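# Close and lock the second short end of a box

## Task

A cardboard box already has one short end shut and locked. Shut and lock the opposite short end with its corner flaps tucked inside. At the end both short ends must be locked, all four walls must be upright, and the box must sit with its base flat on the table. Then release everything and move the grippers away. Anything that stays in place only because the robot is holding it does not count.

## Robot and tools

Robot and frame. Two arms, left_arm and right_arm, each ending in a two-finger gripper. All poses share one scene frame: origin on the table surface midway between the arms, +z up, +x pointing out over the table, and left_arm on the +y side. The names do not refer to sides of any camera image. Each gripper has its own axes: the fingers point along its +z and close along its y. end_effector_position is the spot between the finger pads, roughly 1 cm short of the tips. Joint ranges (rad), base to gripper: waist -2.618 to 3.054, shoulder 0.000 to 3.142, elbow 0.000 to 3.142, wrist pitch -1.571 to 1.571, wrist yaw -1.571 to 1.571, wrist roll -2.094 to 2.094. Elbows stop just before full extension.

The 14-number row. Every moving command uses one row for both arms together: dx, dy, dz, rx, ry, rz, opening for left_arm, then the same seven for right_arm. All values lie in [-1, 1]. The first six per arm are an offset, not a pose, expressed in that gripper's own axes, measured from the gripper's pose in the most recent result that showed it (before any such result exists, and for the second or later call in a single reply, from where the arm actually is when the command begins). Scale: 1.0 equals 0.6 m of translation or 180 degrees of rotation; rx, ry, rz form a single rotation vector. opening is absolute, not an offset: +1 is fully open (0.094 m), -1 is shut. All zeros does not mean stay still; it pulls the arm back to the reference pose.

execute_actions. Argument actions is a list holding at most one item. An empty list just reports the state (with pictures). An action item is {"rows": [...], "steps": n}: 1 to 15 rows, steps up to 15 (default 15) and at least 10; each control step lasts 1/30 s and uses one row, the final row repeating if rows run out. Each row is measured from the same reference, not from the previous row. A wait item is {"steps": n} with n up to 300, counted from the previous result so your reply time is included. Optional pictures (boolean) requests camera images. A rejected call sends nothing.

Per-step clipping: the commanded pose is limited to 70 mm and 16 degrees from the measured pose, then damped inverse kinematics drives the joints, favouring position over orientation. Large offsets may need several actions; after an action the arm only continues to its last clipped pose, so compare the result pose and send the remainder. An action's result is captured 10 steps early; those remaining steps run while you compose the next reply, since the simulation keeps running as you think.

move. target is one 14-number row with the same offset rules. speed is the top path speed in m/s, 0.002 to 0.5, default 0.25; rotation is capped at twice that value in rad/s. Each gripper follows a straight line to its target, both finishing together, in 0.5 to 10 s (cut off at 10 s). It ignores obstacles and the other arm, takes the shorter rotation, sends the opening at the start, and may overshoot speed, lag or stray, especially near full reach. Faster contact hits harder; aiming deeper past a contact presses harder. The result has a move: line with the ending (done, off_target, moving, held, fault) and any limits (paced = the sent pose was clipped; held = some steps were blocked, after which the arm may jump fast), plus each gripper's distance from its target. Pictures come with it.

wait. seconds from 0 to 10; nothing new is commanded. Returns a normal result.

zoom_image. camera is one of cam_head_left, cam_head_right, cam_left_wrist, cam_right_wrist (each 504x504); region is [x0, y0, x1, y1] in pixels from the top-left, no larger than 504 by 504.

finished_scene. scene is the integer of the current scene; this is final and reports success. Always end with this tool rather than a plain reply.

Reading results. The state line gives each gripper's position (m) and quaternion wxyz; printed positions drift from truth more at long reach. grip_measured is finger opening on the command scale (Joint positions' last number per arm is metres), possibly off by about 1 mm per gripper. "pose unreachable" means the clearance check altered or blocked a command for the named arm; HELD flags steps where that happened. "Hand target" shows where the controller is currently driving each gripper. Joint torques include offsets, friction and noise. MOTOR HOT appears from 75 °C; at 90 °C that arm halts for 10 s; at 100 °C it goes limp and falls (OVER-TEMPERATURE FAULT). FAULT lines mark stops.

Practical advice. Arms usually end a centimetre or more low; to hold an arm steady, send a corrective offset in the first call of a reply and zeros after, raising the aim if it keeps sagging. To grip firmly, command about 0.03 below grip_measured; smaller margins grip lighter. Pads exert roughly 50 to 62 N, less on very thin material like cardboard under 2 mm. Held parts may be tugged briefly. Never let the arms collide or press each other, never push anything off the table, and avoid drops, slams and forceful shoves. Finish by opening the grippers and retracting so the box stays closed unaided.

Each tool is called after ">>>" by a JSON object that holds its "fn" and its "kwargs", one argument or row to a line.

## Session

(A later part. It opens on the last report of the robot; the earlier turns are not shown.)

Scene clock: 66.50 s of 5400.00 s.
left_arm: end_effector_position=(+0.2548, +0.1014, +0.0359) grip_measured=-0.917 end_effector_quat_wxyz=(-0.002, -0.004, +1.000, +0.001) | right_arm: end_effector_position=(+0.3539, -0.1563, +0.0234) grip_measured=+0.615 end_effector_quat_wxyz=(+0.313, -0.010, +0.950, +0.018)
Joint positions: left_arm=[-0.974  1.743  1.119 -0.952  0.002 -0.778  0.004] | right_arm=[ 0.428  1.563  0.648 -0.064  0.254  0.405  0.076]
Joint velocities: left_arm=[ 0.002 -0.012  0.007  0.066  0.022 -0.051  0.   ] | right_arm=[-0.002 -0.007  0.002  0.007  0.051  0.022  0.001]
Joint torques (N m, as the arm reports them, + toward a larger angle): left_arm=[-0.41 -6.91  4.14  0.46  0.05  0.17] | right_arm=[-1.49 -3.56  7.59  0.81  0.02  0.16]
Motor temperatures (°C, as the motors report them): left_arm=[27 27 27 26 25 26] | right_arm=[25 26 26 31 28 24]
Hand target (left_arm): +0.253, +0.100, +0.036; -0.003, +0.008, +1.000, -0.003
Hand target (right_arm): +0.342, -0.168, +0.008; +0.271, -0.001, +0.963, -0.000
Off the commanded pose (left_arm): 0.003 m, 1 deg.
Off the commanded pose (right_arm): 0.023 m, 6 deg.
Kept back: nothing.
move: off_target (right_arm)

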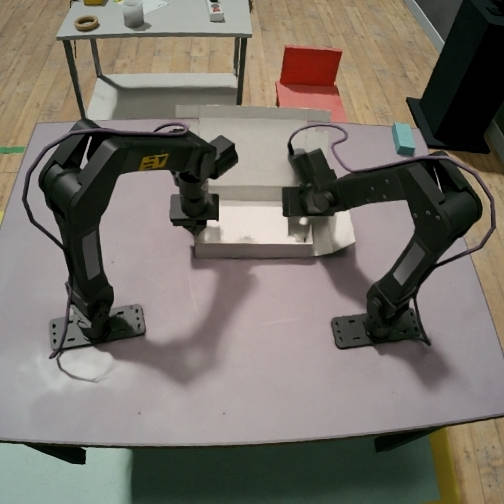

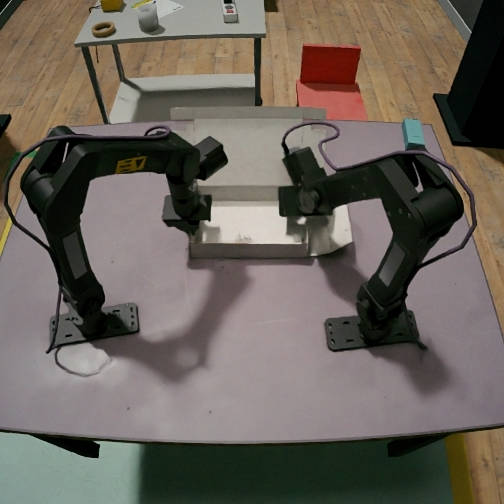

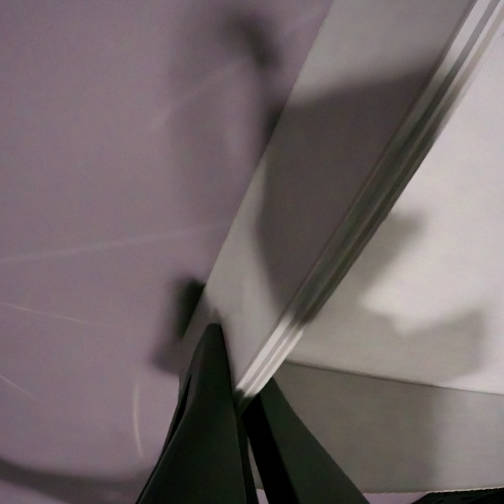

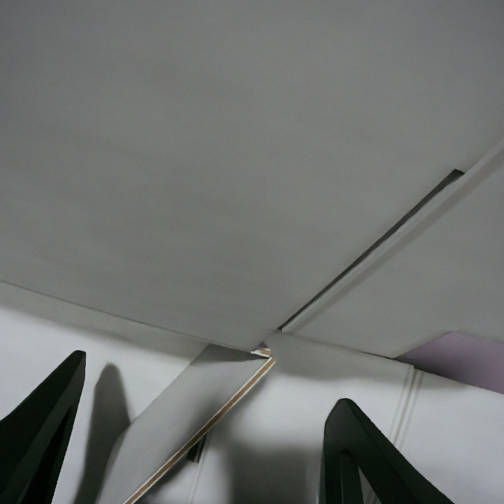

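>>> {"fn": "execute_actions", "kwargs": {
  "actions": [
    {"rows": [[0.002,-0.003,0,0.003,0,0.005,-0.945,0.0337,-0.021,0.0091,0.013,0.030,0.003,0.617],[0.002,-0.003,0,0.003,0,0.005,-0.945,0.0356,-0.0219,0.0102,0.013,0.032,0.003,0.617],[0.002,-0.003,0,0.003,0,0.005,-0.945,0.0376,-0.0228,0.0113,0.013,0.034,0.003,0.617],[0.002,-0.003,0,0.003,0,0.005,-0.945,0.0395,-0.0237,0.0124,0.013,0.036,0.003,0.617],[0.002,-0.003,0,0.003,0,0.005,-0.945,0.0415,-0.0247,0.0135,0.014,0.038,0.003,0.617],[0.002,-0.003,0,0.003,0,0.005,-0.945,0.0434,-0.0256,0.0146,0.014,0.040,0.003,0.617],[0.002,-0.003,0,0.003,0,0.005,-0.945,0.0454,-0.0265,0.0157,0.014,0.042,0.003,0.617],[0.002,-0.003,0,0.003,0,0.005,-0.945,0.0473,-0.0275,0.0168,0.015,0.044,0.003,0.617],[0.002,-0.003,0,0.003,0,0.005,-0.945,0.0493,-0.0284,0.0179,0.015,0.046,0.003,0.617],[0.002,-0.003,0,0.003,0,0.005,-0.945,0.0512,-0.0293,0.019,0.015,0.048,0.003,0.617],[0.002,-0.003,0,0.003,0,0.005,-0.945,0.0532,-0.0303,0.0201,0.016,0.050,0.003,0.617],[0.002,-0.003,0,0.003,0,0.005,-0.945,0.0551,-0.0312,0.0212,0.016,0.052,0.003,0.617],[0.002,-0.003,0,0.003,0,0.005,-0.945,0.0571,-0.0321,0.0223,0.016,0.054,0.003,0.617],[0.002,-0.003,0,0.003,0,0.005,-0.945,0.059,-0.0331,0.0234,0.017,0.056,0.003,0.617],[0.002,-0.003,0,0.003,0,0.005,-0.945,0.061,-0.034,0.0245,0.017,0.058,0.003,0.617]], "steps": 15}
  ]
}}

>>> {"fn": "wait", "kwargs": {
  "seconds": 0.5
}}

Scene clock: 68.13 s of 5400.00 s.
left_arm: end_effector_position=(+0.2548, +0.1013, +0.0359) grip_measured=-0.917 end_effector_quat_wxyz=(-0.002, -0.003, +1.000, +0.001) | right_arm: end_effector_position=(+0.3532, -0.1569, +0.0224) grip_measured=+0.615 end_effector_quat_wxyz=(+0.309, -0.010, +0.951, +0.019)
Joint positions: left_arm=[-0.974  1.743  1.119 -0.952  0.003 -0.777  0.004] | right_arm=[ 0.424  1.564  0.649 -0.069  0.247  0.405  0.076]
Joint velocities: left_arm=[-0.002 -0.017 -0.002  0.007  0.037  0.022 -0.001] | right_arm=[-0.061  0.037  0.007  0.007 -0.051 -0.037  0.   ]
Joint torques (N m, as the arm reports them, + toward a larger angle): left_arm=[-0.38 -6.81  4.28  0.5   0.02  0.1 ] | right_arm=[-1.55 -3.24  7.44  0.75  0.08  0.13]
Motor temperatures (°C, as the motors report them): left_arm=[27 27 27 26 25 26] | right_arm=[25 26 26 31 28 24]
Steps of this call (steps 1 to 44: nothing new was sent; steps 45 to 49: the first 5 steps of this action). Readings (end_effector_position):
45: left_arm (+0.2548, +0.1014, +0.0359) | right_arm (+0.3539, -0.1563, +0.0234)
46: left_arm (+0.2548, +0.1014, +0.0359) | right_arm (+0.3538, -0.1562, +0.0234)
48: left_arm (+0.2548, +0.1014, +0.0359) | right_arm (+0.3535, -0.1567, +0.0229)
49: the state above

Scene clock: 68.97 s of 5400.00 s.
left_arm: end_effector_position=(+0.2547, +0.1012, +0.0359) grip_measured=-0.917 end_effector_quat_wxyz=(-0.003, -0.003, +1.000, +0.001) | right_arm: end_effector_position=(+0.3525, -0.1591, +0.0131) grip_measured=+0.615 end_effector_quat_wxyz=(+0.287, -0.007, +0.958, +0.022)
Joint positions: left_arm=[-0.974  1.743  1.119 -0.952  0.003 -0.776  0.004] | right_arm=[ 0.403  1.598  0.667 -0.092  0.216  0.405  0.076]
Joint velocities: left_arm=[-0.007  0.012 -0.007  0.007  0.037 -0.051 -0.   ] | right_arm=[-0.002 -0.007 -0.002 -0.022  0.007 -0.022 -0.   ]
Joint torques (N m, as the arm reports them, + toward a larger angle): left_arm=[-0.29 -6.8   4.25  0.45  0.05  0.1 ] | right_arm=[-1.9  -3.03  6.42  0.53  0.03  0.08]
Motor temperatures (°C, as the motors report them): left_arm=[27 27 27 26 25 26] | right_arm=[25 26 26 31 28 24]
Hand target (left_arm): +0.254, +0.100, +0.036; -0.003, +0.004, +1.000, -0.004
Hand target (right_arm): +0.333, -0.176, -0.008; +0.228, +0.001, +0.974, -0.006
Off the commanded pose (left_arm): 0.002 m, 1 deg.
Off the commanded pose (right_arm): 0.035 m, 8 deg.
Kept back: nothing.
Steps of this call (steps 1 to 10: the last 10 steps of your previous action; steps 11 to 25: nothing new was sent). Readings (end_effector_position):
1: left_arm (+0.2548, +0.1013, +0.0359) | right_arm (+0.3530, -0.1573, +0.0216)
2: left_arm (+0.2548, +0.1013, +0.0359) | right_arm (+0.3528, -0.1577, +0.0206)
4: left_arm (+0.2548, +0.1013, +0.0359) | right_arm (+0.3524, -0.1585, +0.0182)
8: left_arm (+0.2547, +0.1012, +0.0359) | right_arm (+0.3524, -0.1590, +0.0152)
25: the state above

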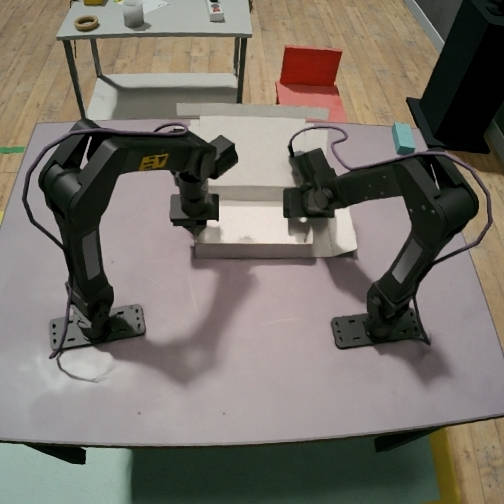

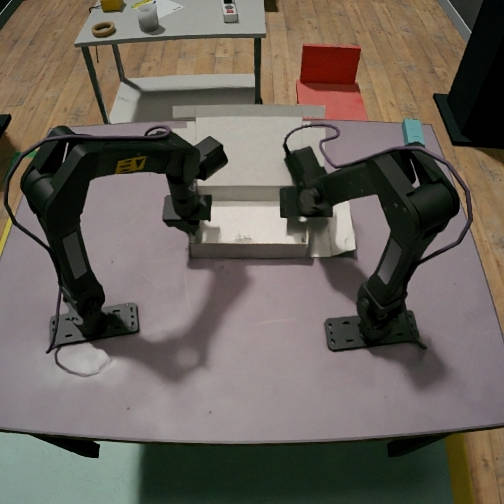

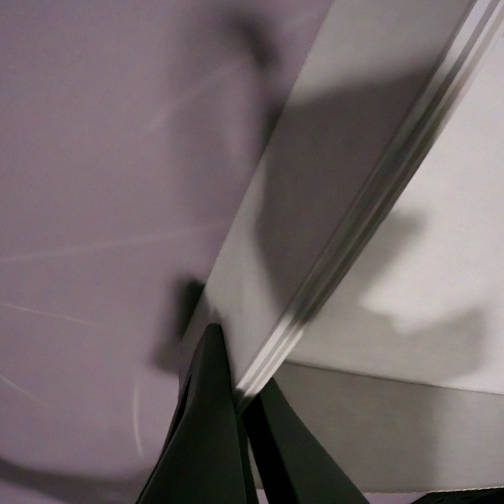

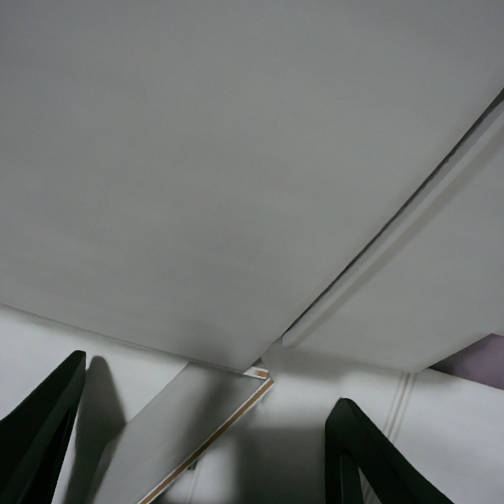

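>>> {"fn": "execute_actions", "kwargs": {
  "actions": [
    {"rows": [[0.002,0,0,0,0,0.003,-0.945,0.0455,-0.032,0.010,0.018,0.038,0.001,0.57],[0.002,0,0,0,0,0.003,-0.945,0.0445,-0.0345,0.0097,0.018,0.037,0.001,0.52],[0.002,0.001,0,0,0,0.003,-0.945,0.0435,-0.037,0.0094,0.018,0.036,0.001,0.47],[0.002,0.001,0,0,0,0.003,-0.945,0.0425,-0.0395,0.0091,0.018,0.035,0.001,0.42],[0.002,0.002,0,0,0,0.003,-0.945,0.0415,-0.042,0.0088,0.018,0.034,0.001,0.37],[0.002,0.002,0,0,0,0.003,-0.945,0.0405,-0.0445,0.0085,0.018,0.033,0.001,0.32],[0.002,0.003,0,0,0,0.003,-0.945,0.0395,-0.047,0.0082,0.018,0.032,0.001,0.27],[0.002,0.003,0,0,0,0.003,-0.945,0.0385,-0.0495,0.0079,0.018,0.031,0.001,0.22],[0.002,0.004,0,0,0,0.003,-0.945,0.0375,-0.052,0.0076,0.018,0.030,0.001,0.17],[0.002,0.004,0,0,0,0.003,-0.945,0.0365,-0.0545,0.0073,0.018,0.029,0.001,0.12],[0.002,0.005,0,0,0,0.003,-0.945,0.0355,-0.057,0.007,0.018,0.028,0.001,0.07],[0.002,0.005,0,0,0,0.003,-0.945,0.0345,-0.0595,0.0068,0.018,0.027,0.001,0.02],[0.002,0.005,0,0,0,0.003,-0.945,0.0335,-0.062,0.0066,0.018,0.026,0.001,-0.03],[0.002,0.005,0,0,0,0.003,-0.945,0.0325,-0.0645,0.0064,0.018,0.025,0.001,-0.08],[0.002,0.005,0,0,0,0.003,-0.945,0.0315,-0.067,0.0062,0.018,0.025,0.001,-0.13]], "steps": 15}
  ]
}}

>>> {"fn": "wait", "kwargs": {
  "seconds": 0.4
}}

Scene clock: 71.13 s of 5400.00 s.
left_arm: end_effector_position=(+0.2548, +0.1011, +0.0359) grip_measured=-0.917 end_effector_quat_wxyz=(-0.002, -0.003, +1.000, +0.000) | right_arm: end_effector_position=(+0.3533, -0.1644, +0.0123) grip_measured=+0.393 end_effector_quat_wxyz=(+0.284, -0.004, +0.959, +0.018)
Joint positions: left_arm=[-0.974  1.743  1.119 -0.951  0.003 -0.776  0.004] | right_arm=[ 0.387  1.598  0.667 -0.098  0.212  0.396  0.065]
Joint velocities: left_arm=[-0.002 -0.022  0.007 -0.007 -0.007  0.007  0.   ] | right_arm=[-0.144  0.022  0.007 -0.007 -0.183 -0.007 -0.043]
Joint torques (N m, as the arm reports them, + toward a larger angle): left_arm=[-0.03 -7.02  4.25  0.35  0.05  0.09] | right_arm=[-1.89 -4.8   4.99  0.77  0.12  0.06]
Motor temperatures (°C, as the motors report them): left_arm=[27 27 27 25 25 26] | right_arm=[25 26 27 30 28 24]
Steps of this call (steps 1 to 60: nothing new was sent; steps 61 to 65: the first 5 steps of this action). Readings (end_effector_position):
61: left_arm (+0.2547, +0.1012, +0.0359) | right_arm (+0.3526, -0.1597, +0.0130)
62: left_arm (+0.2547, +0.1012, +0.0359) | right_arm (+0.3527, -0.1607, +0.0129)
64: left_arm (+0.2547, +0.1012, +0.0359) | right_arm (+0.3532, -0.1631, +0.0125)
65: the state above

Scene clock: 71.87 s of 5400.00 s.
left_arm: end_effector_position=(+0.2563, +0.0987, +0.0359) grip_measured=-0.917 end_effector_quat_wxyz=(-0.000, -0.005, +1.000, -0.005) | right_arm: end_effector_position=(+0.3585, -0.1782, +0.0147) grip_measured=-0.128 end_effector_quat_wxyz=(+0.282, -0.004, +0.959, +0.021)
Joint positions: left_arm=[-0.974  1.743  1.119 -0.94   0.007 -0.781  0.004] | right_arm=[ 0.325  1.585  0.667 -0.103  0.172  0.344  0.041]
Joint velocities: left_arm=[-0.017 -0.007 -0.007  0.051 -0.051  0.081  0.001] | right_arm=[ 0.017 -0.002  0.017  0.051  0.007 -0.007 -0.   ]
Joint torques (N m, as the arm reports them, + toward a larger angle): left_arm=[ 0.34 -7.26  3.83  0.34 -0.04  0.17] | right_arm=[-1.94 -5.68  2.88  1.19  0.27 -0.1 ]
Motor temperatures (°C, as the motors report them): left_arm=[27 27 27 25 25 26] | right_arm=[25 26 26 30 28 24]
Hand target (left_arm): +0.254, +0.104, +0.036; -0.003, +0.002, +1.000, +0.000
Hand target (right_arm): +0.340, -0.198, -0.002; +0.249, +0.002, +0.968, -0.005
Off the commanded pose (left_arm): 0.006 m, 1 deg.
Off the commanded pose (right_arm): 0.033 m, 5 deg.
Kept back: nothing.
Steps of this call (steps 1 to 10: the last 10 steps of your previous action; steps 11 to 22: nothing new was sent). Readings (end_effector_position):
1: left_arm (+0.2548, +0.1011, +0.0359) | right_arm (+0.3535, -0.1656, +0.0120)
2: left_arm (+0.2549, +0.1011, +0.0359) | right_arm (+0.3538, -0.1668, +0.0119)
4: left_arm (+0.2551, +0.1008, +0.0359) | right_arm (+0.3545, -0.1695, +0.0116)
8: left_arm (+0.2557, +0.1000, +0.0359) | right_arm (+0.3563, -0.1744, +0.0125)
22: the state above

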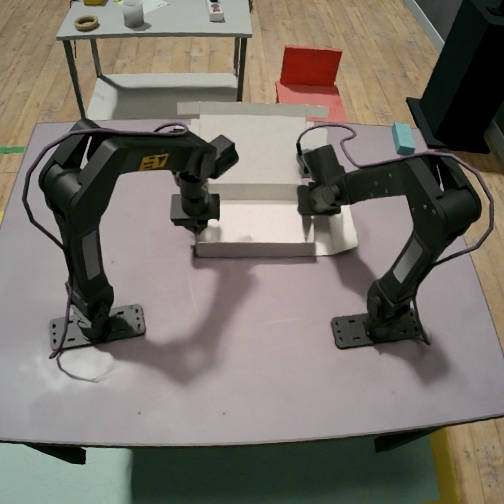

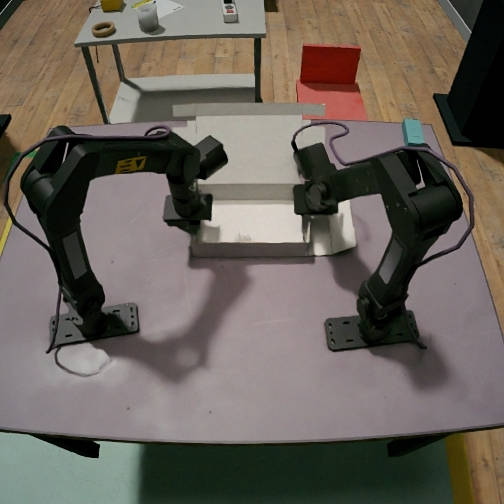

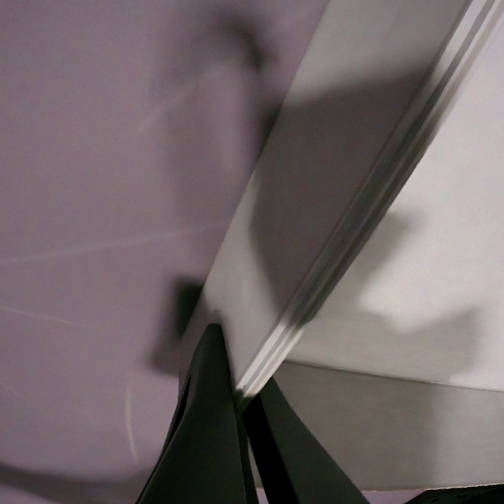

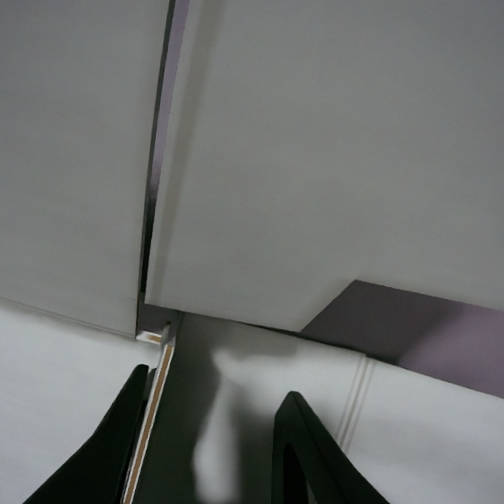

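>>> {"fn": "execute_actions", "kwargs": {
  "actions": [
    {"rows": [[0.004,0.009,0,-0.003,0,0.004,-0.945,0.040,-0.030,0.006,0.017,0.022,0.002,-0.09],[0.004,0.009,0,-0.003,0,0.004,-0.945,0.040,-0.028,0.006,0.017,0.022,0.002,-0.05],[0.004,0.009,0,-0.003,0,0.004,-0.945,0.040,-0.026,0.006,0.017,0.022,0.002,-0.01],[0.004,0.009,0,-0.003,0,0.004,-0.945,0.040,-0.024,0.006,0.017,0.022,0.002,0.03],[0.004,0.009,0,-0.003,0,0.004,-0.945,0.040,-0.022,0.006,0.017,0.022,0.002,0.07],[0.004,0.009,0,-0.003,0,0.004,-0.945,0.040,-0.020,0.006,0.017,0.022,0.002,0.11],[0.004,0.009,0,-0.003,0,0.004,-0.945,0.040,-0.018,0.006,0.017,0.022,0.002,0.15],[0.004,0.009,0,-0.003,0,0.004,-0.945,0.040,-0.016,0.006,0.017,0.022,0.002,0.19],[0.004,0.009,0,-0.003,0,0.004,-0.945,0.040,-0.014,0.006,0.017,0.022,0.002,0.23],[0.004,0.009,0,-0.003,0,0.004,-0.945,0.040,-0.012,0.006,0.017,0.022,0.002,0.27]], "steps": 12}
  ]
}}

>>> {"fn": "wait", "kwargs": {
  "seconds": 0.3
}}

Scene clock: 73.10 s of 5400.00 s.
left_arm: end_effector_position=(+0.2563, +0.0985, +0.0359) grip_measured=-0.917 end_effector_quat_wxyz=(+0.000, -0.005, +1.000, -0.005) | right_arm: end_effector_position=(+0.3584, -0.1775, +0.0147) grip_measured=-0.068 end_effector_quat_wxyz=(+0.282, -0.004, +0.959, +0.023)
Joint positions: left_arm=[-0.974  1.743  1.119 -0.939  0.007 -0.781  0.004] | right_arm=[ 0.325  1.585  0.667 -0.102  0.168  0.345  0.044]
Joint velocities: left_arm=[ 0.007 -0.002  0.002  0.007 -0.051  0.051 -0.001] | right_arm=[-0.012 -0.002  0.007  0.11  -0.11   0.022  0.032]
Joint torques (N m, as the arm reports them, + toward a larger angle): left_arm=[ 0.31 -7.41  3.55  0.37 -0.09  0.15] | right_arm=[-1.15 -5.2   3.67  1.05  0.39  0.08]
Motor temperatures (°C, as the motors report them): left_arm=[27 27 27 25 25 26] | right_arm=[25 26 26 30 28 24]
Steps of this call (steps 1 to 35: nothing new was sent; steps 36 to 37: the first 2 steps of this action). Readings (end_effector_position):
36: left_arm (+0.2563, +0.0987, +0.0359) | right_arm (+0.3584, -0.1780, +0.0146)
37: the state above

Scene clock: 73.73 s of 5400.00 s.
left_arm: end_effector_position=(+0.2565, +0.0981, +0.0359) grip_measured=-0.917 end_effector_quat_wxyz=(+0.000, -0.005, +1.000, -0.006) | right_arm: end_effector_position=(+0.3585, -0.1769, +0.0156) grip_measured=+0.268 end_effector_quat_wxyz=(+0.286, +0.001, +0.958, +0.017)
Joint positions: left_arm=[-0.974  1.743  1.119 -0.938  0.009 -0.781  0.004] | right_arm=[ 0.339  1.585  0.667 -0.101  0.194  0.364  0.06 ]
Joint velocities: left_arm=[ 0.012 -0.002 -0.007 -0.022 -0.022 -0.095 -0.   ] | right_arm=[-0.007 -0.002  0.017 -0.022 -0.051 -0.051  0.   ]
Joint torques (N m, as the arm reports them, + toward a larger angle): left_arm=[ 0.25 -7.49  3.59  0.37 -0.08  0.15] | right_arm=[ 0.63 -4.24  5.02  0.99  0.26  0.23]
Motor temperatures (°C, as the motors report them): left_arm=[27 27 27 25 25 26] | right_arm=[25 26 26 30 28 24]
Hand target (left_arm): +0.254, +0.104, +0.036; -0.000, +0.001, +1.000, -0.000
Hand target (right_arm): +0.341, -0.185, -0.001; +0.250, +0.005, +0.968, -0.004
Off the commanded pose (left_arm): 0.007 m, 1 deg.
Off the commanded pose (right_arm): 0.026 m, 5 deg.
Kept back: nothing.
Steps of this call (steps 1 to 10: the last 10 steps of your previous action; steps 11 to 19: nothing new was sent). Readings (end_effector_position):
1: left_arm (+0.2565, +0.0982, +0.0359) | right_arm (+0.3585, -0.1770, +0.0148)
2: left_arm (+0.2565, +0.0981, +0.0359) | right_arm (+0.3586, -0.1769, +0.0148)
4: left_arm (+0.2565, +0.0981, +0.0359) | right_arm (+0.3587, -0.1773, +0.0149)
8: left_arm (+0.2565, +0.0981, +0.0359) | right_arm (+0.3586, -0.1772, +0.0152)
19: the state above

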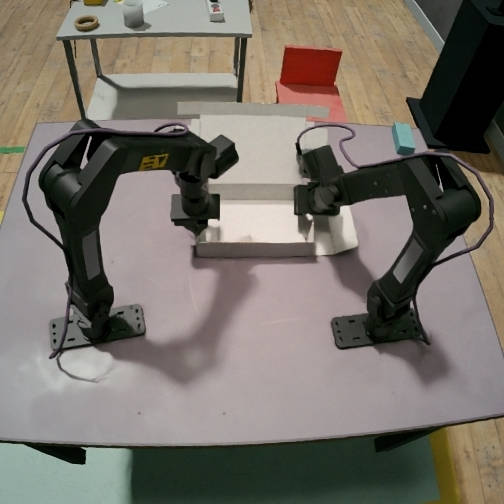

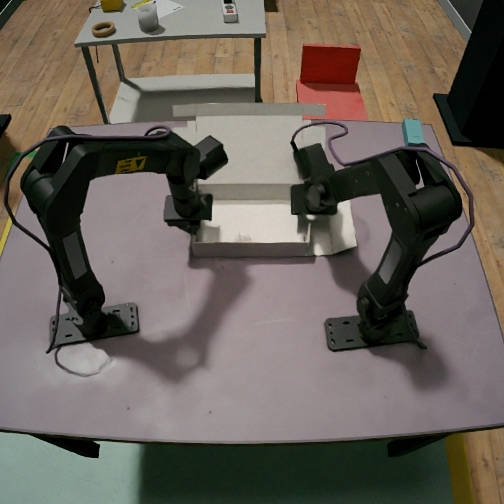

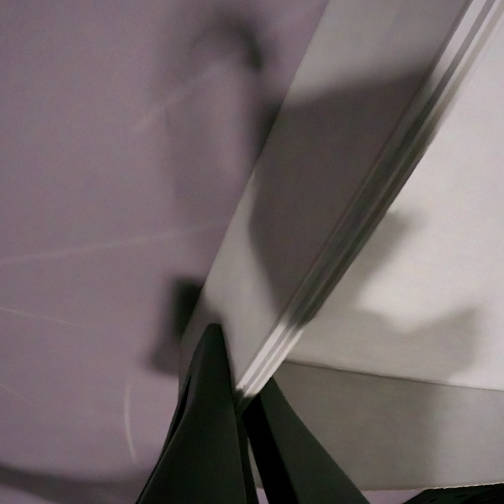

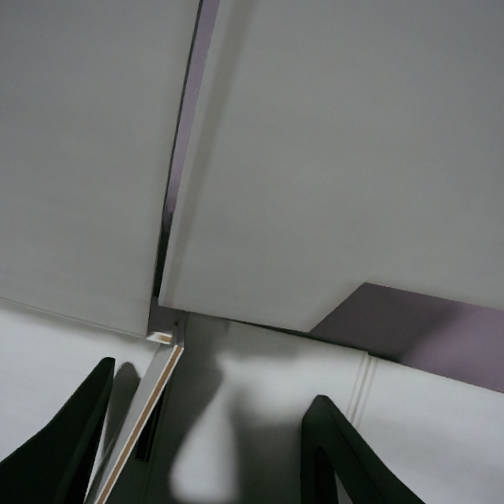

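>>> {"fn": "execute_actions", "kwargs": {
  "actions": [
    {"rows": [[0.004,0.010,0,-0.004,0,0.004,-0.945,0.0405,-0.020,0.0072,0.014,0.024,0.002,0.25],[0.004,0.010,0,-0.004,0,0.004,-0.945,0.041,-0.026,0.0074,0.014,0.024,0.002,0.22],[0.004,0.011,0,-0.004,0,0.004,-0.945,0.0416,-0.031,0.0076,0.014,0.024,0.002,0.17],[0.004,0.011,0,-0.005,0,0.004,-0.945,0.0421,-0.034,0.0078,0.014,0.024,0.002,0.115],[0.004,0.012,0,-0.005,0,0.004,-0.945,0.0427,-0.037,0.008,0.014,0.024,0.002,0.06],[0.004,0.012,0,-0.006,0,0.004,-0.945,0.0432,-0.040,0.0082,0.014,0.024,0.002,0.005],[0.004,0.013,0,-0.006,0,0.004,-0.945,0.0437,-0.043,0.0084,0.014,0.024,0.002,-0.05],[0.004,0.013,0,-0.007,0,0.004,-0.945,0.0443,-0.046,0.0086,0.014,0.024,0.002,-0.105],[0.004,0.014,0,-0.007,0,0.004,-0.945,0.0448,-0.049,0.0088,0.014,0.024,0.002,-0.16],[0.004,0.014,0,-0.008,0,0.004,-0.945,0.0453,-0.052,0.009,0.014,0.024,0.002,-0.215],[0.004,0.015,0,-0.008,0,0.004,-0.945,0.0459,-0.055,0.0092,0.014,0.024,0.002,-0.27],[0.004,0.015,0,-0.008,0,0.004,-0.945,0.0464,-0.058,0.0094,0.014,0.024,0.002,-0.325],[0.004,0.015,0,-0.008,0,0.004,-0.945,0.0469,-0.061,0.0096,0.014,0.024,0.002,-0.38],[0.004,0.015,0,-0.008,0,0.004,-0.945,0.0475,-0.063,0.0098,0.014,0.024,0.002,-0.435],[0.004,0.015,0,-0.008,0,0.004,-0.945,0.048,-0.065,0.010,0.014,0.024,0.002,-0.49]], "steps": 15}
  ]
}}

>>> {"fn": "wait", "kwargs": {
  "seconds": 0.4
}}

Scene clock: 75.40 s of 5400.00 s.
left_arm: end_effector_position=(+0.2565, +0.0981, +0.0359) grip_measured=-0.917 end_effector_quat_wxyz=(+0.000, -0.005, +1.000, -0.006) | right_arm: end_effector_position=(+0.3593, -0.1801, +0.0155) grip_measured=+0.085 end_effector_quat_wxyz=(+0.286, +0.004, +0.958, +0.014)
Joint positions: left_arm=[-0.974  1.743  1.119 -0.938  0.009 -0.781  0.004] | right_arm=[ 0.331  1.585  0.667 -0.102  0.196  0.36   0.051]
Joint velocities: left_arm=[ 0.017  0.007 -0.002 -0.022 -0.095 -0.081  0.   ] | right_arm=[-0.129 -0.002 -0.002  0.007 -0.125 -0.007 -0.046]
Joint torques (N m, as the arm reports them, + toward a larger angle): left_arm=[ 0.4  -7.52  3.53  0.37 -0.12  0.22] | right_arm=[-1.93 -5.28  2.81  1.24  0.1  -0.03]
Motor temperatures (°C, as the motors report them): left_arm=[27 27 27 25 25 26] | right_arm=[25 26 26 30 28 24]
Steps of this call (steps 1 to 45: nothing new was sent; steps 46 to 50: the first 5 steps of this action). Readings (end_effector_position):
46: left_arm (+0.2565, +0.0981, +0.0359) | right_arm (+0.3585, -0.1770, +0.0156)
47: left_arm (+0.2565, +0.0981, +0.0359) | right_arm (+0.3586, -0.1773, +0.0157)
49: left_arm (+0.2565, +0.0981, +0.0359) | right_arm (+0.3590, -0.1788, +0.0156)
50: the state above

Scene clock: 76.13 s of 5400.00 s.
left_arm: end_effector_position=(+0.2568, +0.0977, +0.0359) grip_measured=-0.917 end_effector_quat_wxyz=(+0.001, -0.004, +1.000, -0.007) | right_arm: end_effector_position=(+0.3597, -0.1884, +0.0138) grip_measured=-0.487 end_effector_quat_wxyz=(+0.289, -0.004, +0.957, +0.035)
Joint positions: left_arm=[-0.974  1.743  1.119 -0.935  0.009 -0.78   0.004] | right_arm=[ 0.271  1.566  0.629 -0.054  0.123  0.303  0.024]
Joint velocities: left_arm=[ 0.007  0.002  0.012  0.066 -0.022 -0.007 -0.   ] | right_arm=[ 0.002  0.012  0.002  0.051 -0.022 -0.022 -0.   ]
Joint torques (N m, as the arm reports them, + toward a larger angle): left_arm=[ 0.4  -7.42  3.65  0.29 -0.18  0.15] | right_arm=[-2.49 -4.76  2.83  1.05  0.52 -0.1 ]
Motor temperatures (°C, as the motors report them): left_arm=[27 27 27 25 25 26] | right_arm=[25 26 26 30 28 24]
Hand target (left_arm): +0.254, +0.107, +0.036; +0.000, +0.001, +1.000, +0.006
Hand target (right_arm): +0.338, -0.213, -0.006; +0.249, +0.010, +0.968, -0.002
Off the commanded pose (left_arm): 0.010 m, 2 deg.
Off the commanded pose (right_arm): 0.040 m, 7 deg.
Kept back: nothing.
Steps of this call (steps 1 to 10: the last 10 steps of your previous action; steps 11 to 22: nothing new was sent). Readings (end_effector_position):
1: left_arm (+0.2565, +0.0981, +0.0359) | right_arm (+0.3591, -0.1816, +0.0148)
2: left_arm (+0.2565, +0.0981, +0.0359) | right_arm (+0.3592, -0.1830, +0.0144)
4: left_arm (+0.2565, +0.0981, +0.0359) | right_arm (+0.3595, -0.1851, +0.0141)
8: left_arm (+0.2567, +0.0978, +0.0359) | right_arm (+0.3599, -0.1865, +0.0138)
22: the state above

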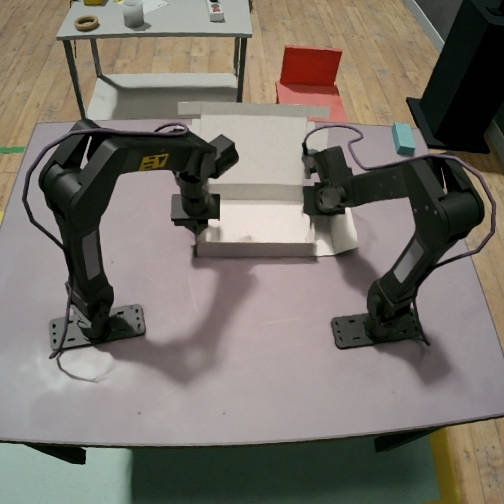

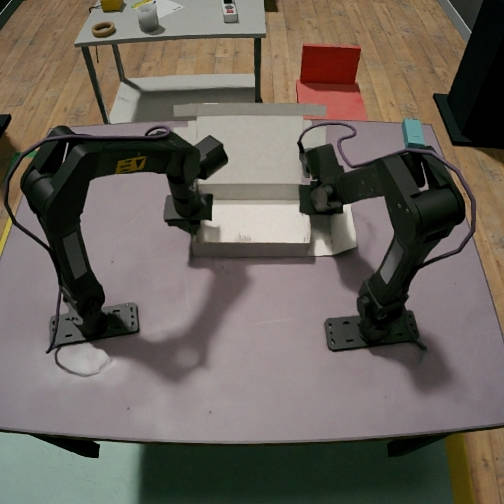

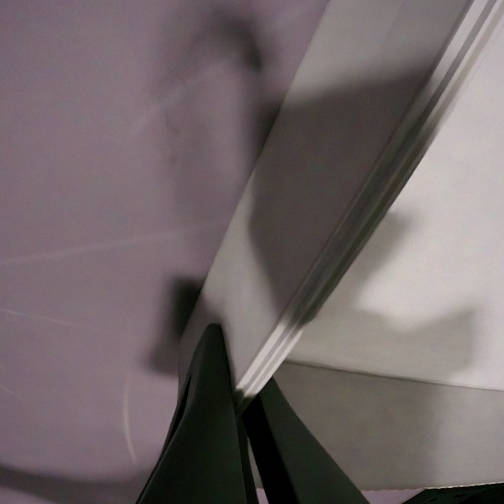

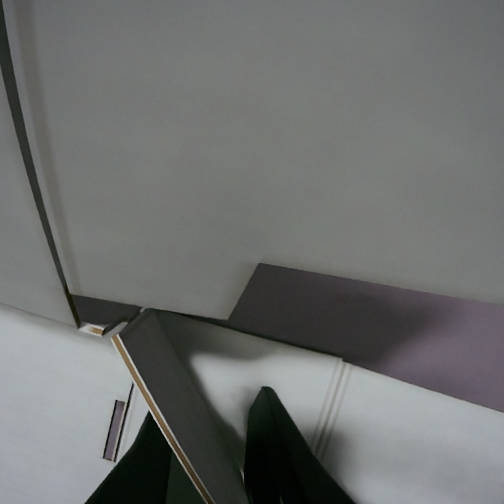

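>>> {"fn": "execute_actions", "kwargs": {
  "actions": [
    {"rows": [[0.004,0.015,0,-0.008,0,0.004,-0.945,0.0455,-0.0433,0.006,0.025,0.026,0.003,-0.47],[0.004,0.015,0,-0.008,0,0.004,-0.945,0.043,-0.0447,0.007,0.025,0.025,0.003,-0.453],[0.004,0.015,0,-0.008,0,0.004,-0.945,0.0406,-0.046,0.008,0.025,0.024,0.003,-0.436],[0.004,0.015,0,-0.008,0,0.005,-0.945,0.0381,-0.0473,0.009,0.025,0.023,0.003,-0.419],[0.004,0.015,0,-0.008,0,0.005,-0.945,0.0357,-0.0487,0.010,0.025,0.022,0.003,-0.402],[0.004,0.015,0,-0.008,0,0.006,-0.945,0.0332,-0.050,0.011,0.025,0.021,0.003,-0.385],[0.004,0.015,0,-0.008,0,0.006,-0.945,0.0307,-0.0513,0.012,0.025,0.020,0.003,-0.368],[0.004,0.015,0,-0.008,0,0.007,-0.945,0.0283,-0.0527,0.013,0.025,0.019,0.003,-0.351],[0.004,0.015,0,-0.008,0,0.007,-0.945,0.0258,-0.054,0.014,0.025,0.018,0.003,-0.334],[0.004,0.015,0,-0.008,0,0.008,-0.945,0.0233,-0.0553,0.015,0.025,0.017,0.003,-0.317],[0.004,0.015,0,-0.008,0,0.008,-0.945,0.0209,-0.0567,0.016,0.025,0.016,0.003,-0.30],[0.004,0.015,0,-0.008,0,0.009,-0.945,0.0184,-0.058,0.017,0.025,0.015,0.003,-0.283],[0.004,0.015,0,-0.008,0,0.009,-0.945,0.0159,-0.0593,0.018,0.025,0.014,0.003,-0.266],[0.004,0.015,0,-0.008,0,0.010,-0.945,0.0135,-0.0607,0.019,0.025,0.013,0.003,-0.25],[0.004,0.015,0,-0.008,0,0.010,-0.945,0.011,-0.062,0.020,0.025,0.012,0.003,-0.234]], "steps": 15}
  ]
}}

>>> {"fn": "wait", "kwargs": {
  "seconds": 0.4
}}

Scene clock: 79.00 s of 5400.00 s.
left_arm: end_effector_position=(+0.2571, +0.0973, +0.0359) grip_measured=-0.917 end_effector_quat_wxyz=(+0.002, -0.004, +1.000, -0.008) | right_arm: end_effector_position=(+0.3600, -0.1881, +0.0138) grip_measured=-0.411 end_effector_quat_wxyz=(+0.288, -0.006, +0.957, +0.041)
Joint positions: left_arm=[-0.974  1.743  1.119 -0.934  0.009 -0.78   0.004] | right_arm=[ 0.264  1.566  0.629 -0.053  0.108  0.297  0.028]
Joint velocities: left_arm=[-0.002  0.012 -0.017  0.007  0.022  0.051  0.   ] | right_arm=[-0.076 -0.007  0.012  0.022 -0.081 -0.022  0.015]
Joint torques (N m, as the arm reports them, + toward a larger angle): left_arm=[ 0.45 -7.43  3.62  0.3  -0.21  0.17] | right_arm=[-3.04 -4.15  4.03  1.15  0.7  -0.04]
Motor temperatures (°C, as the motors report them): left_arm=[27 27 27 25 25 26] | right_arm=[25 26 26 30 28 24]
Steps of this call (steps 1 to 81: nothing new was sent; steps 82 to 86: the first 5 steps of this action). Readings (end_effector_position):
82: left_arm (+0.2568, +0.0976, +0.0359) | right_arm (+0.3597, -0.1882, +0.0138)
83: left_arm (+0.2568, +0.0976, +0.0359) | right_arm (+0.3597, -0.1882, +0.0138)
85: left_arm (+0.2569, +0.0975, +0.0359) | right_arm (+0.3598, -0.1882, +0.0137)
86: the state above

Scene clock: 79.73 s of 5400.00 s.
left_arm: end_effector_position=(+0.2584, +0.0952, +0.0359) grip_measured=-0.917 end_effector_quat_wxyz=(+0.004, -0.004, +1.000, -0.013) | right_arm: end_effector_position=(+0.3651, -0.1974, +0.0132) grip_measured=-0.236 end_effector_quat_wxyz=(+0.289, -0.012, +0.956, +0.043)
Joint positions: left_arm=[-0.974  1.743  1.119 -0.924  0.013 -0.779  0.004] | right_arm=[ 0.217  1.573  0.629 -0.038  0.074  0.246  0.036]
Joint velocities: left_arm=[-0.017 -0.002  0.002 -0.037 -0.095 -0.022 -0.001] | right_arm=[ 0.002  0.017 -0.017  0.037  0.022  0.037  0.001]
Joint torques (N m, as the arm reports them, + toward a larger angle): left_arm=[ 0.41 -7.42  3.68  0.24 -0.21  0.33] | right_arm=[-3.04 -3.09  5.51  1.46  0.7  -0.03]
Motor temperatures (°C, as the motors report them): left_arm=[27 27 27 25 25 26] | right_arm=[25 26 26 30 28 24]
Hand target (left_arm): +0.255, +0.106, +0.036; +0.001, +0.011, +1.000, +0.005
Hand target (right_arm): +0.360, -0.223, -0.001; +0.270, +0.011, +0.963, +0.000
Off the commanded pose (left_arm): 0.012 m, 3 deg.
Off the commanded pose (right_arm): 0.031 m, 6 deg.
Kept back: nothing.
Steps of this call (steps 1 to 10: the last 10 steps of your previous action; steps 11 to 22: nothing new was sent). Readings (end_effector_position):
1: left_arm (+0.2573, +0.0970, +0.0359) | right_arm (+0.3602, -0.1883, +0.0138)
2: left_arm (+0.2573, +0.0969, +0.0359) | right_arm (+0.3604, -0.1890, +0.0138)
4: left_arm (+0.2576, +0.0965, +0.0359) | right_arm (+0.3611, -0.1905, +0.0138)
8: left_arm (+0.2582, +0.0955, +0.0359) | right_arm (+0.3624, -0.1941, +0.0138)
22: the state above

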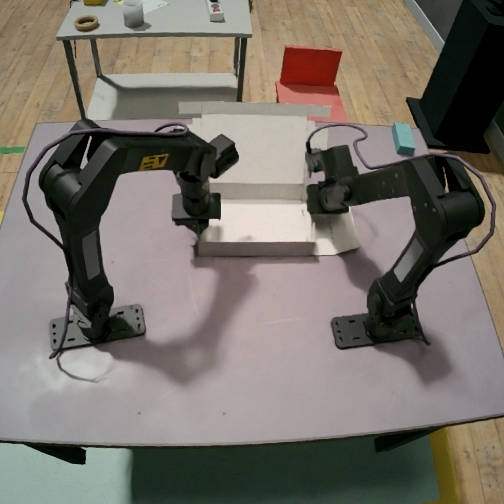

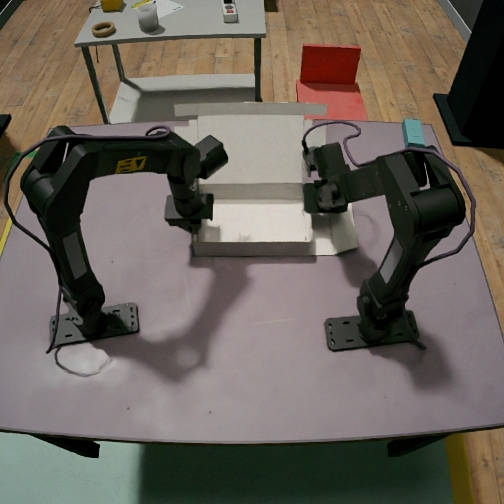

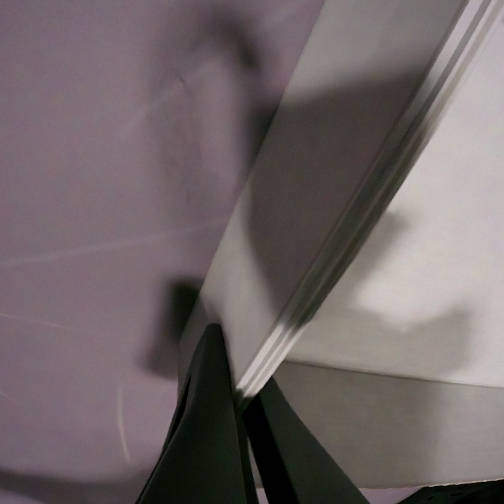

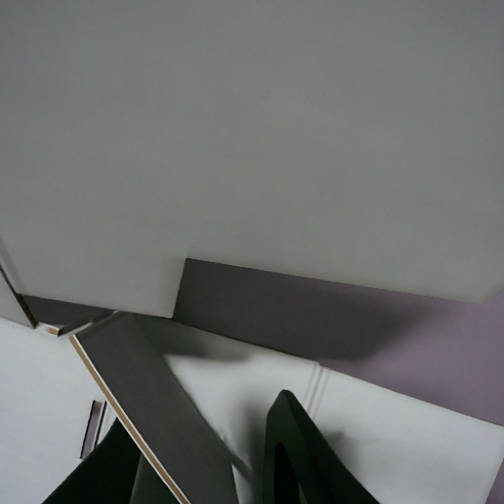

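>>> {"fn": "execute_actions", "kwargs": {
  "actions": [
    {"rows": [[0.006,0.018,0,-0.011,0,0.010,-0.945,0.019,-0.044,0.013,0.030,0.012,0.008,-0.255],[0.006,0.018,0,-0.011,0,0.010,-0.945,0.018,-0.045,0.013,0.030,0.012,0.008,-0.275],[0.006,0.018,0,-0.011,0,0.010,-0.945,0.017,-0.046,0.014,0.030,0.012,0.008,-0.295],[0.006,0.018,0,-0.011,0,0.010,-0.945,0.016,-0.047,0.014,0.030,0.012,0.008,-0.315],[0.006,0.018,0,-0.011,0,0.010,-0.945,0.015,-0.048,0.015,0.030,0.012,0.008,-0.335],[0.006,0.018,0,-0.011,0,0.010,-0.945,0.014,-0.049,0.015,0.030,0.012,0.008,-0.355],[0.006,0.018,0,-0.011,0,0.010,-0.945,0.013,-0.050,0.016,0.030,0.012,0.008,-0.375],[0.006,0.018,0,-0.011,0,0.010,-0.945,0.012,-0.051,0.016,0.030,0.012,0.008,-0.395],[0.006,0.018,0,-0.011,0,0.010,-0.945,0.011,-0.052,0.017,0.030,0.012,0.008,-0.41]], "steps": 12}
  ]
}}

>>> {"fn": "wait", "kwargs": {
  "seconds": 0.3
}}

Scene clock: 80.40 s of 5400.00 s.
left_arm: end_effector_position=(+0.2584, +0.0952, +0.0359) grip_measured=-0.917 end_effector_quat_wxyz=(+0.004, -0.004, +1.000, -0.013) | right_arm: end_effector_position=(+0.3652, -0.1978, +0.0132) grip_measured=-0.265 end_effector_quat_wxyz=(+0.289, -0.012, +0.956, +0.042)
Joint positions: left_arm=[-0.974  1.743  1.119 -0.924  0.013 -0.779  0.004] | right_arm=[ 0.217  1.573  0.629 -0.038  0.075  0.246  0.035]
Joint velocities: left_arm=[-0.017 -0.007 -0.007 -0.037  0.007 -0.037  0.   ] | right_arm=[-0.027  0.007 -0.007  0.007 -0.007 -0.081 -0.016]
Joint torques (N m, as the arm reports them, + toward a larger angle): left_arm=[ 0.19 -7.53  3.56  0.3  -0.24  0.3 ] | right_arm=[-2.66 -3.31  5.61  1.47  0.57  0.06]
Motor temperatures (°C, as the motors report them): left_arm=[27 27 27 25 25 26] | right_arm=[25 26 26 30 28 24]
Steps of this call (steps 1 to 18: nothing new was sent; steps 19 to 20: the first 2 steps of this action). Readings (end_effector_position):
19: left_arm (+0.2584, +0.0952, +0.0359) | right_arm (+0.3652, -0.1975, +0.0132)
20: the state above

Scene clock: 81.03 s of 5400.00 s.
left_arm: end_effector_position=(+0.2585, +0.0951, +0.0359) grip_measured=-0.917 end_effector_quat_wxyz=(+0.004, -0.004, +1.000, -0.013) | right_arm: end_effector_position=(+0.3674, -0.2055, +0.0114) grip_measured=-0.408 end_effector_quat_wxyz=(+0.289, -0.009, +0.957, +0.037)
Joint positions: left_arm=[-0.974  1.743  1.119 -0.924  0.013 -0.779  0.004] | right_arm=[ 0.193  1.58   0.629 -0.033  0.073  0.229  0.028]
Joint velocities: left_arm=[-0.012  0.007 -0.012 -0.022  0.066  0.051 -0.   ] | right_arm=[-0.002 -0.007  0.002 -0.11  -0.007  0.051  0.001]
Joint torques (N m, as the arm reports them, + toward a larger angle): left_arm=[ 0.19 -7.53  3.54  0.28 -0.24  0.32] | right_arm=[-3.01 -2.94  6.6   1.38  0.52 -0.03]
Motor temperatures (°C, as the motors report them): left_arm=[27 27 27 25 25 26] | right_arm=[25 26 26 30 28 24]
Hand target (left_arm): +0.255, +0.106, +0.036; +0.004, +0.012, +1.000, +0.005
Hand target (right_arm): +0.365, -0.227, -0.000; +0.271, +0.012, +0.963, +0.002
Off the commanded pose (left_arm): 0.011 m, 3 deg.
Off the commanded pose (right_arm): 0.025 m, 5 deg.
Kept back: nothing.
Steps of this call (steps 1 to 10: the last 10 steps of your previous action; steps 11 to 19: nothing new was sent). Readings (end_effector_position):
1: left_arm (+0.2584, +0.0952, +0.0359) | right_arm (+0.3654, -0.1983, +0.0132)
2: left_arm (+0.2584, +0.0952, +0.0359) | right_arm (+0.3655, -0.1989, +0.0132)
4: left_arm (+0.2585, +0.0951, +0.0359) | right_arm (+0.3656, -0.2002, +0.0124)
8: left_arm (+0.2585, +0.0951, +0.0359) | right_arm (+0.3667, -0.2037, +0.0115)
19: the state above

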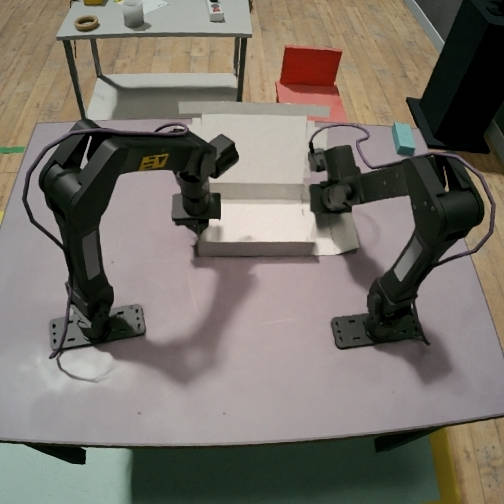

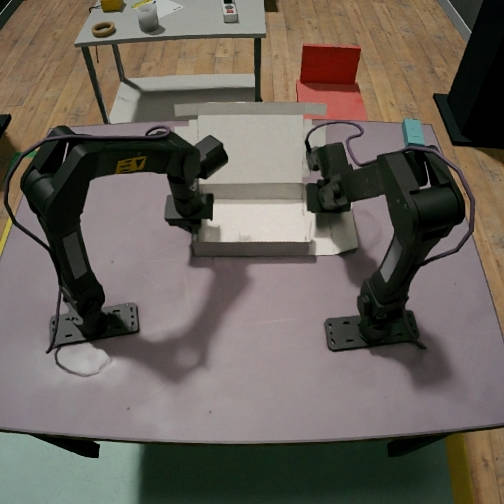

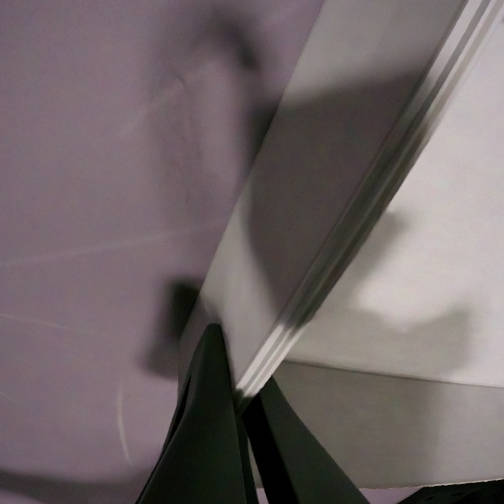

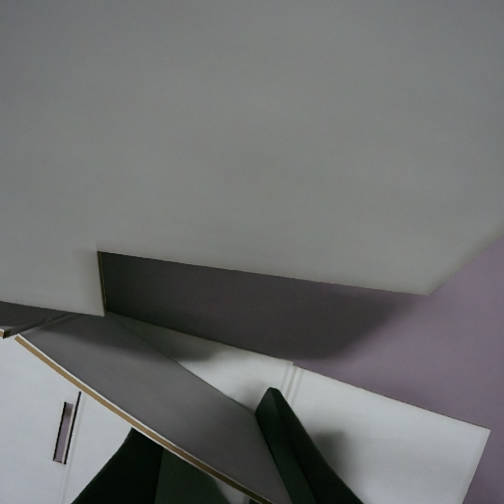

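>>> {"fn": "execute_actions", "kwargs": {
  "actions": []
}}

Scene clock: 82.60 s of 5400.00 s.
left_arm: end_effector_position=(+0.2585, +0.0951, +0.0359) grip_measured=-0.917 end_effector_quat_wxyz=(+0.004, -0.004, +1.000, -0.013) | right_arm: end_effector_position=(+0.3674, -0.2055, +0.0114) grip_measured=-0.408 end_effector_quat_wxyz=(+0.289, -0.009, +0.957, +0.037)
Joint positions: left_arm=[-0.974  1.743  1.119 -0.924  0.013 -0.779  0.004] | right_arm=[ 0.193  1.58   0.629 -0.033  0.073  0.229  0.028]
Joint velocities: left_arm=[-0.012  0.032  0.012  0.037 -0.007 -0.037  0.   ] | right_arm=[ 0.002  0.012 -0.002 -0.007 -0.007  0.022  0.   ]
Joint torques (N m, as the arm reports them, + toward a larger angle): left_arm=[ 0.18 -7.53  3.54  0.28 -0.24  0.32] | right_arm=[-2.76 -3.07  6.57  1.45  0.6  -0.05]
Motor temperatures (°C, as the motors report them): left_arm=[27 27 27 25 25 26] | right_arm=[25 26 26 30 28 24]
Hand target (left_arm): +0.255, +0.106, +0.036; +0.004, +0.012, +1.000, +0.005
Hand target (right_arm): +0.365, -0.227, -0.000; +0.271, +0.012, +0.963, +0.002
Off the commanded pose (left_arm): 0.011 m, 3 deg.
Off the commanded pose (right_arm): 0.025 m, 5 deg.
Kept back: nothing.
Steps of this call (steps 1 to 47: nothing new was sent). Readings (end_effector_position):
1: left_arm (+0.2585, +0.0951, +0.0359) | right_arm (+0.3674, -0.2055, +0.0114)
2: left_arm (+0.2585, +0.0951, +0.0359) | right_arm (+0.3674, -0.2055, +0.0114)
4: left_arm (+0.2585, +0.0951, +0.0359) | right_arm (+0.3674, -0.2055, +0.0114)
8: left_arm (+0.2585, +0.0951, +0.0359) | right_arm (+0.3674, -0.2055, +0.0114)
47: the state above

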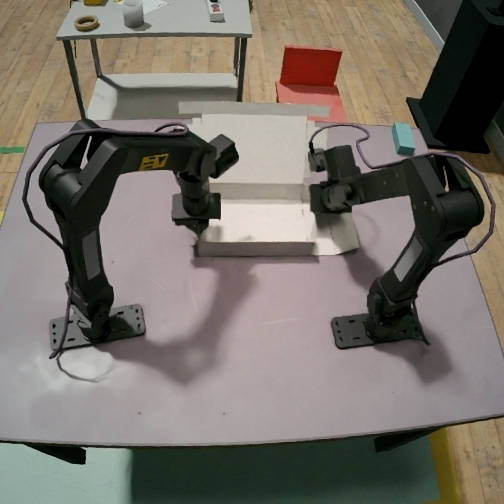

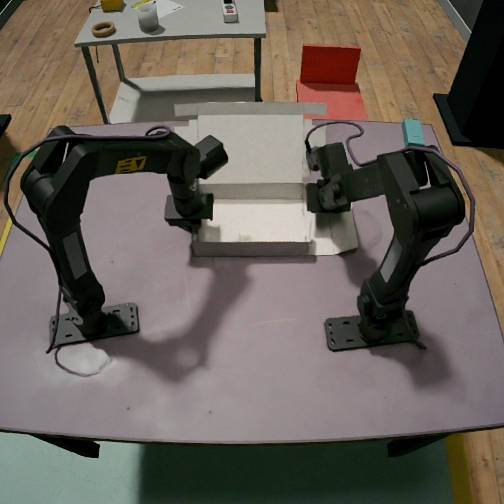

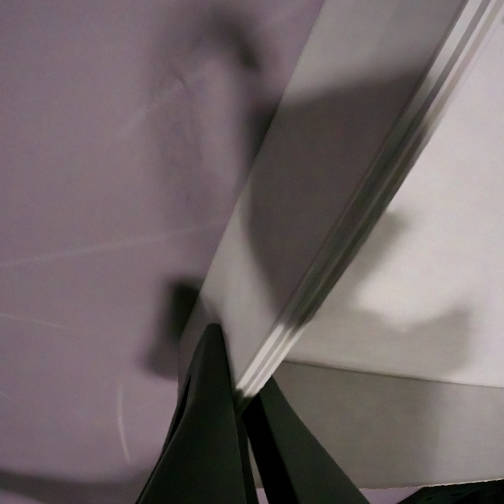

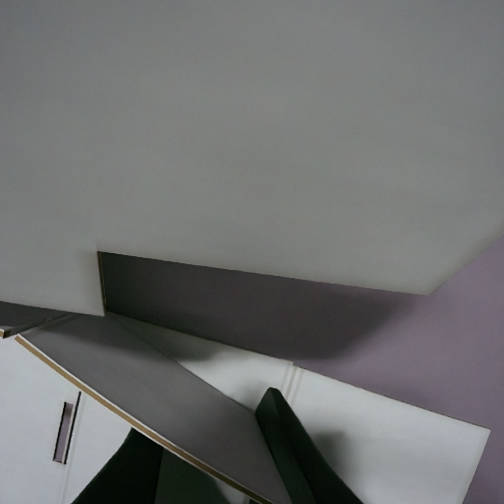

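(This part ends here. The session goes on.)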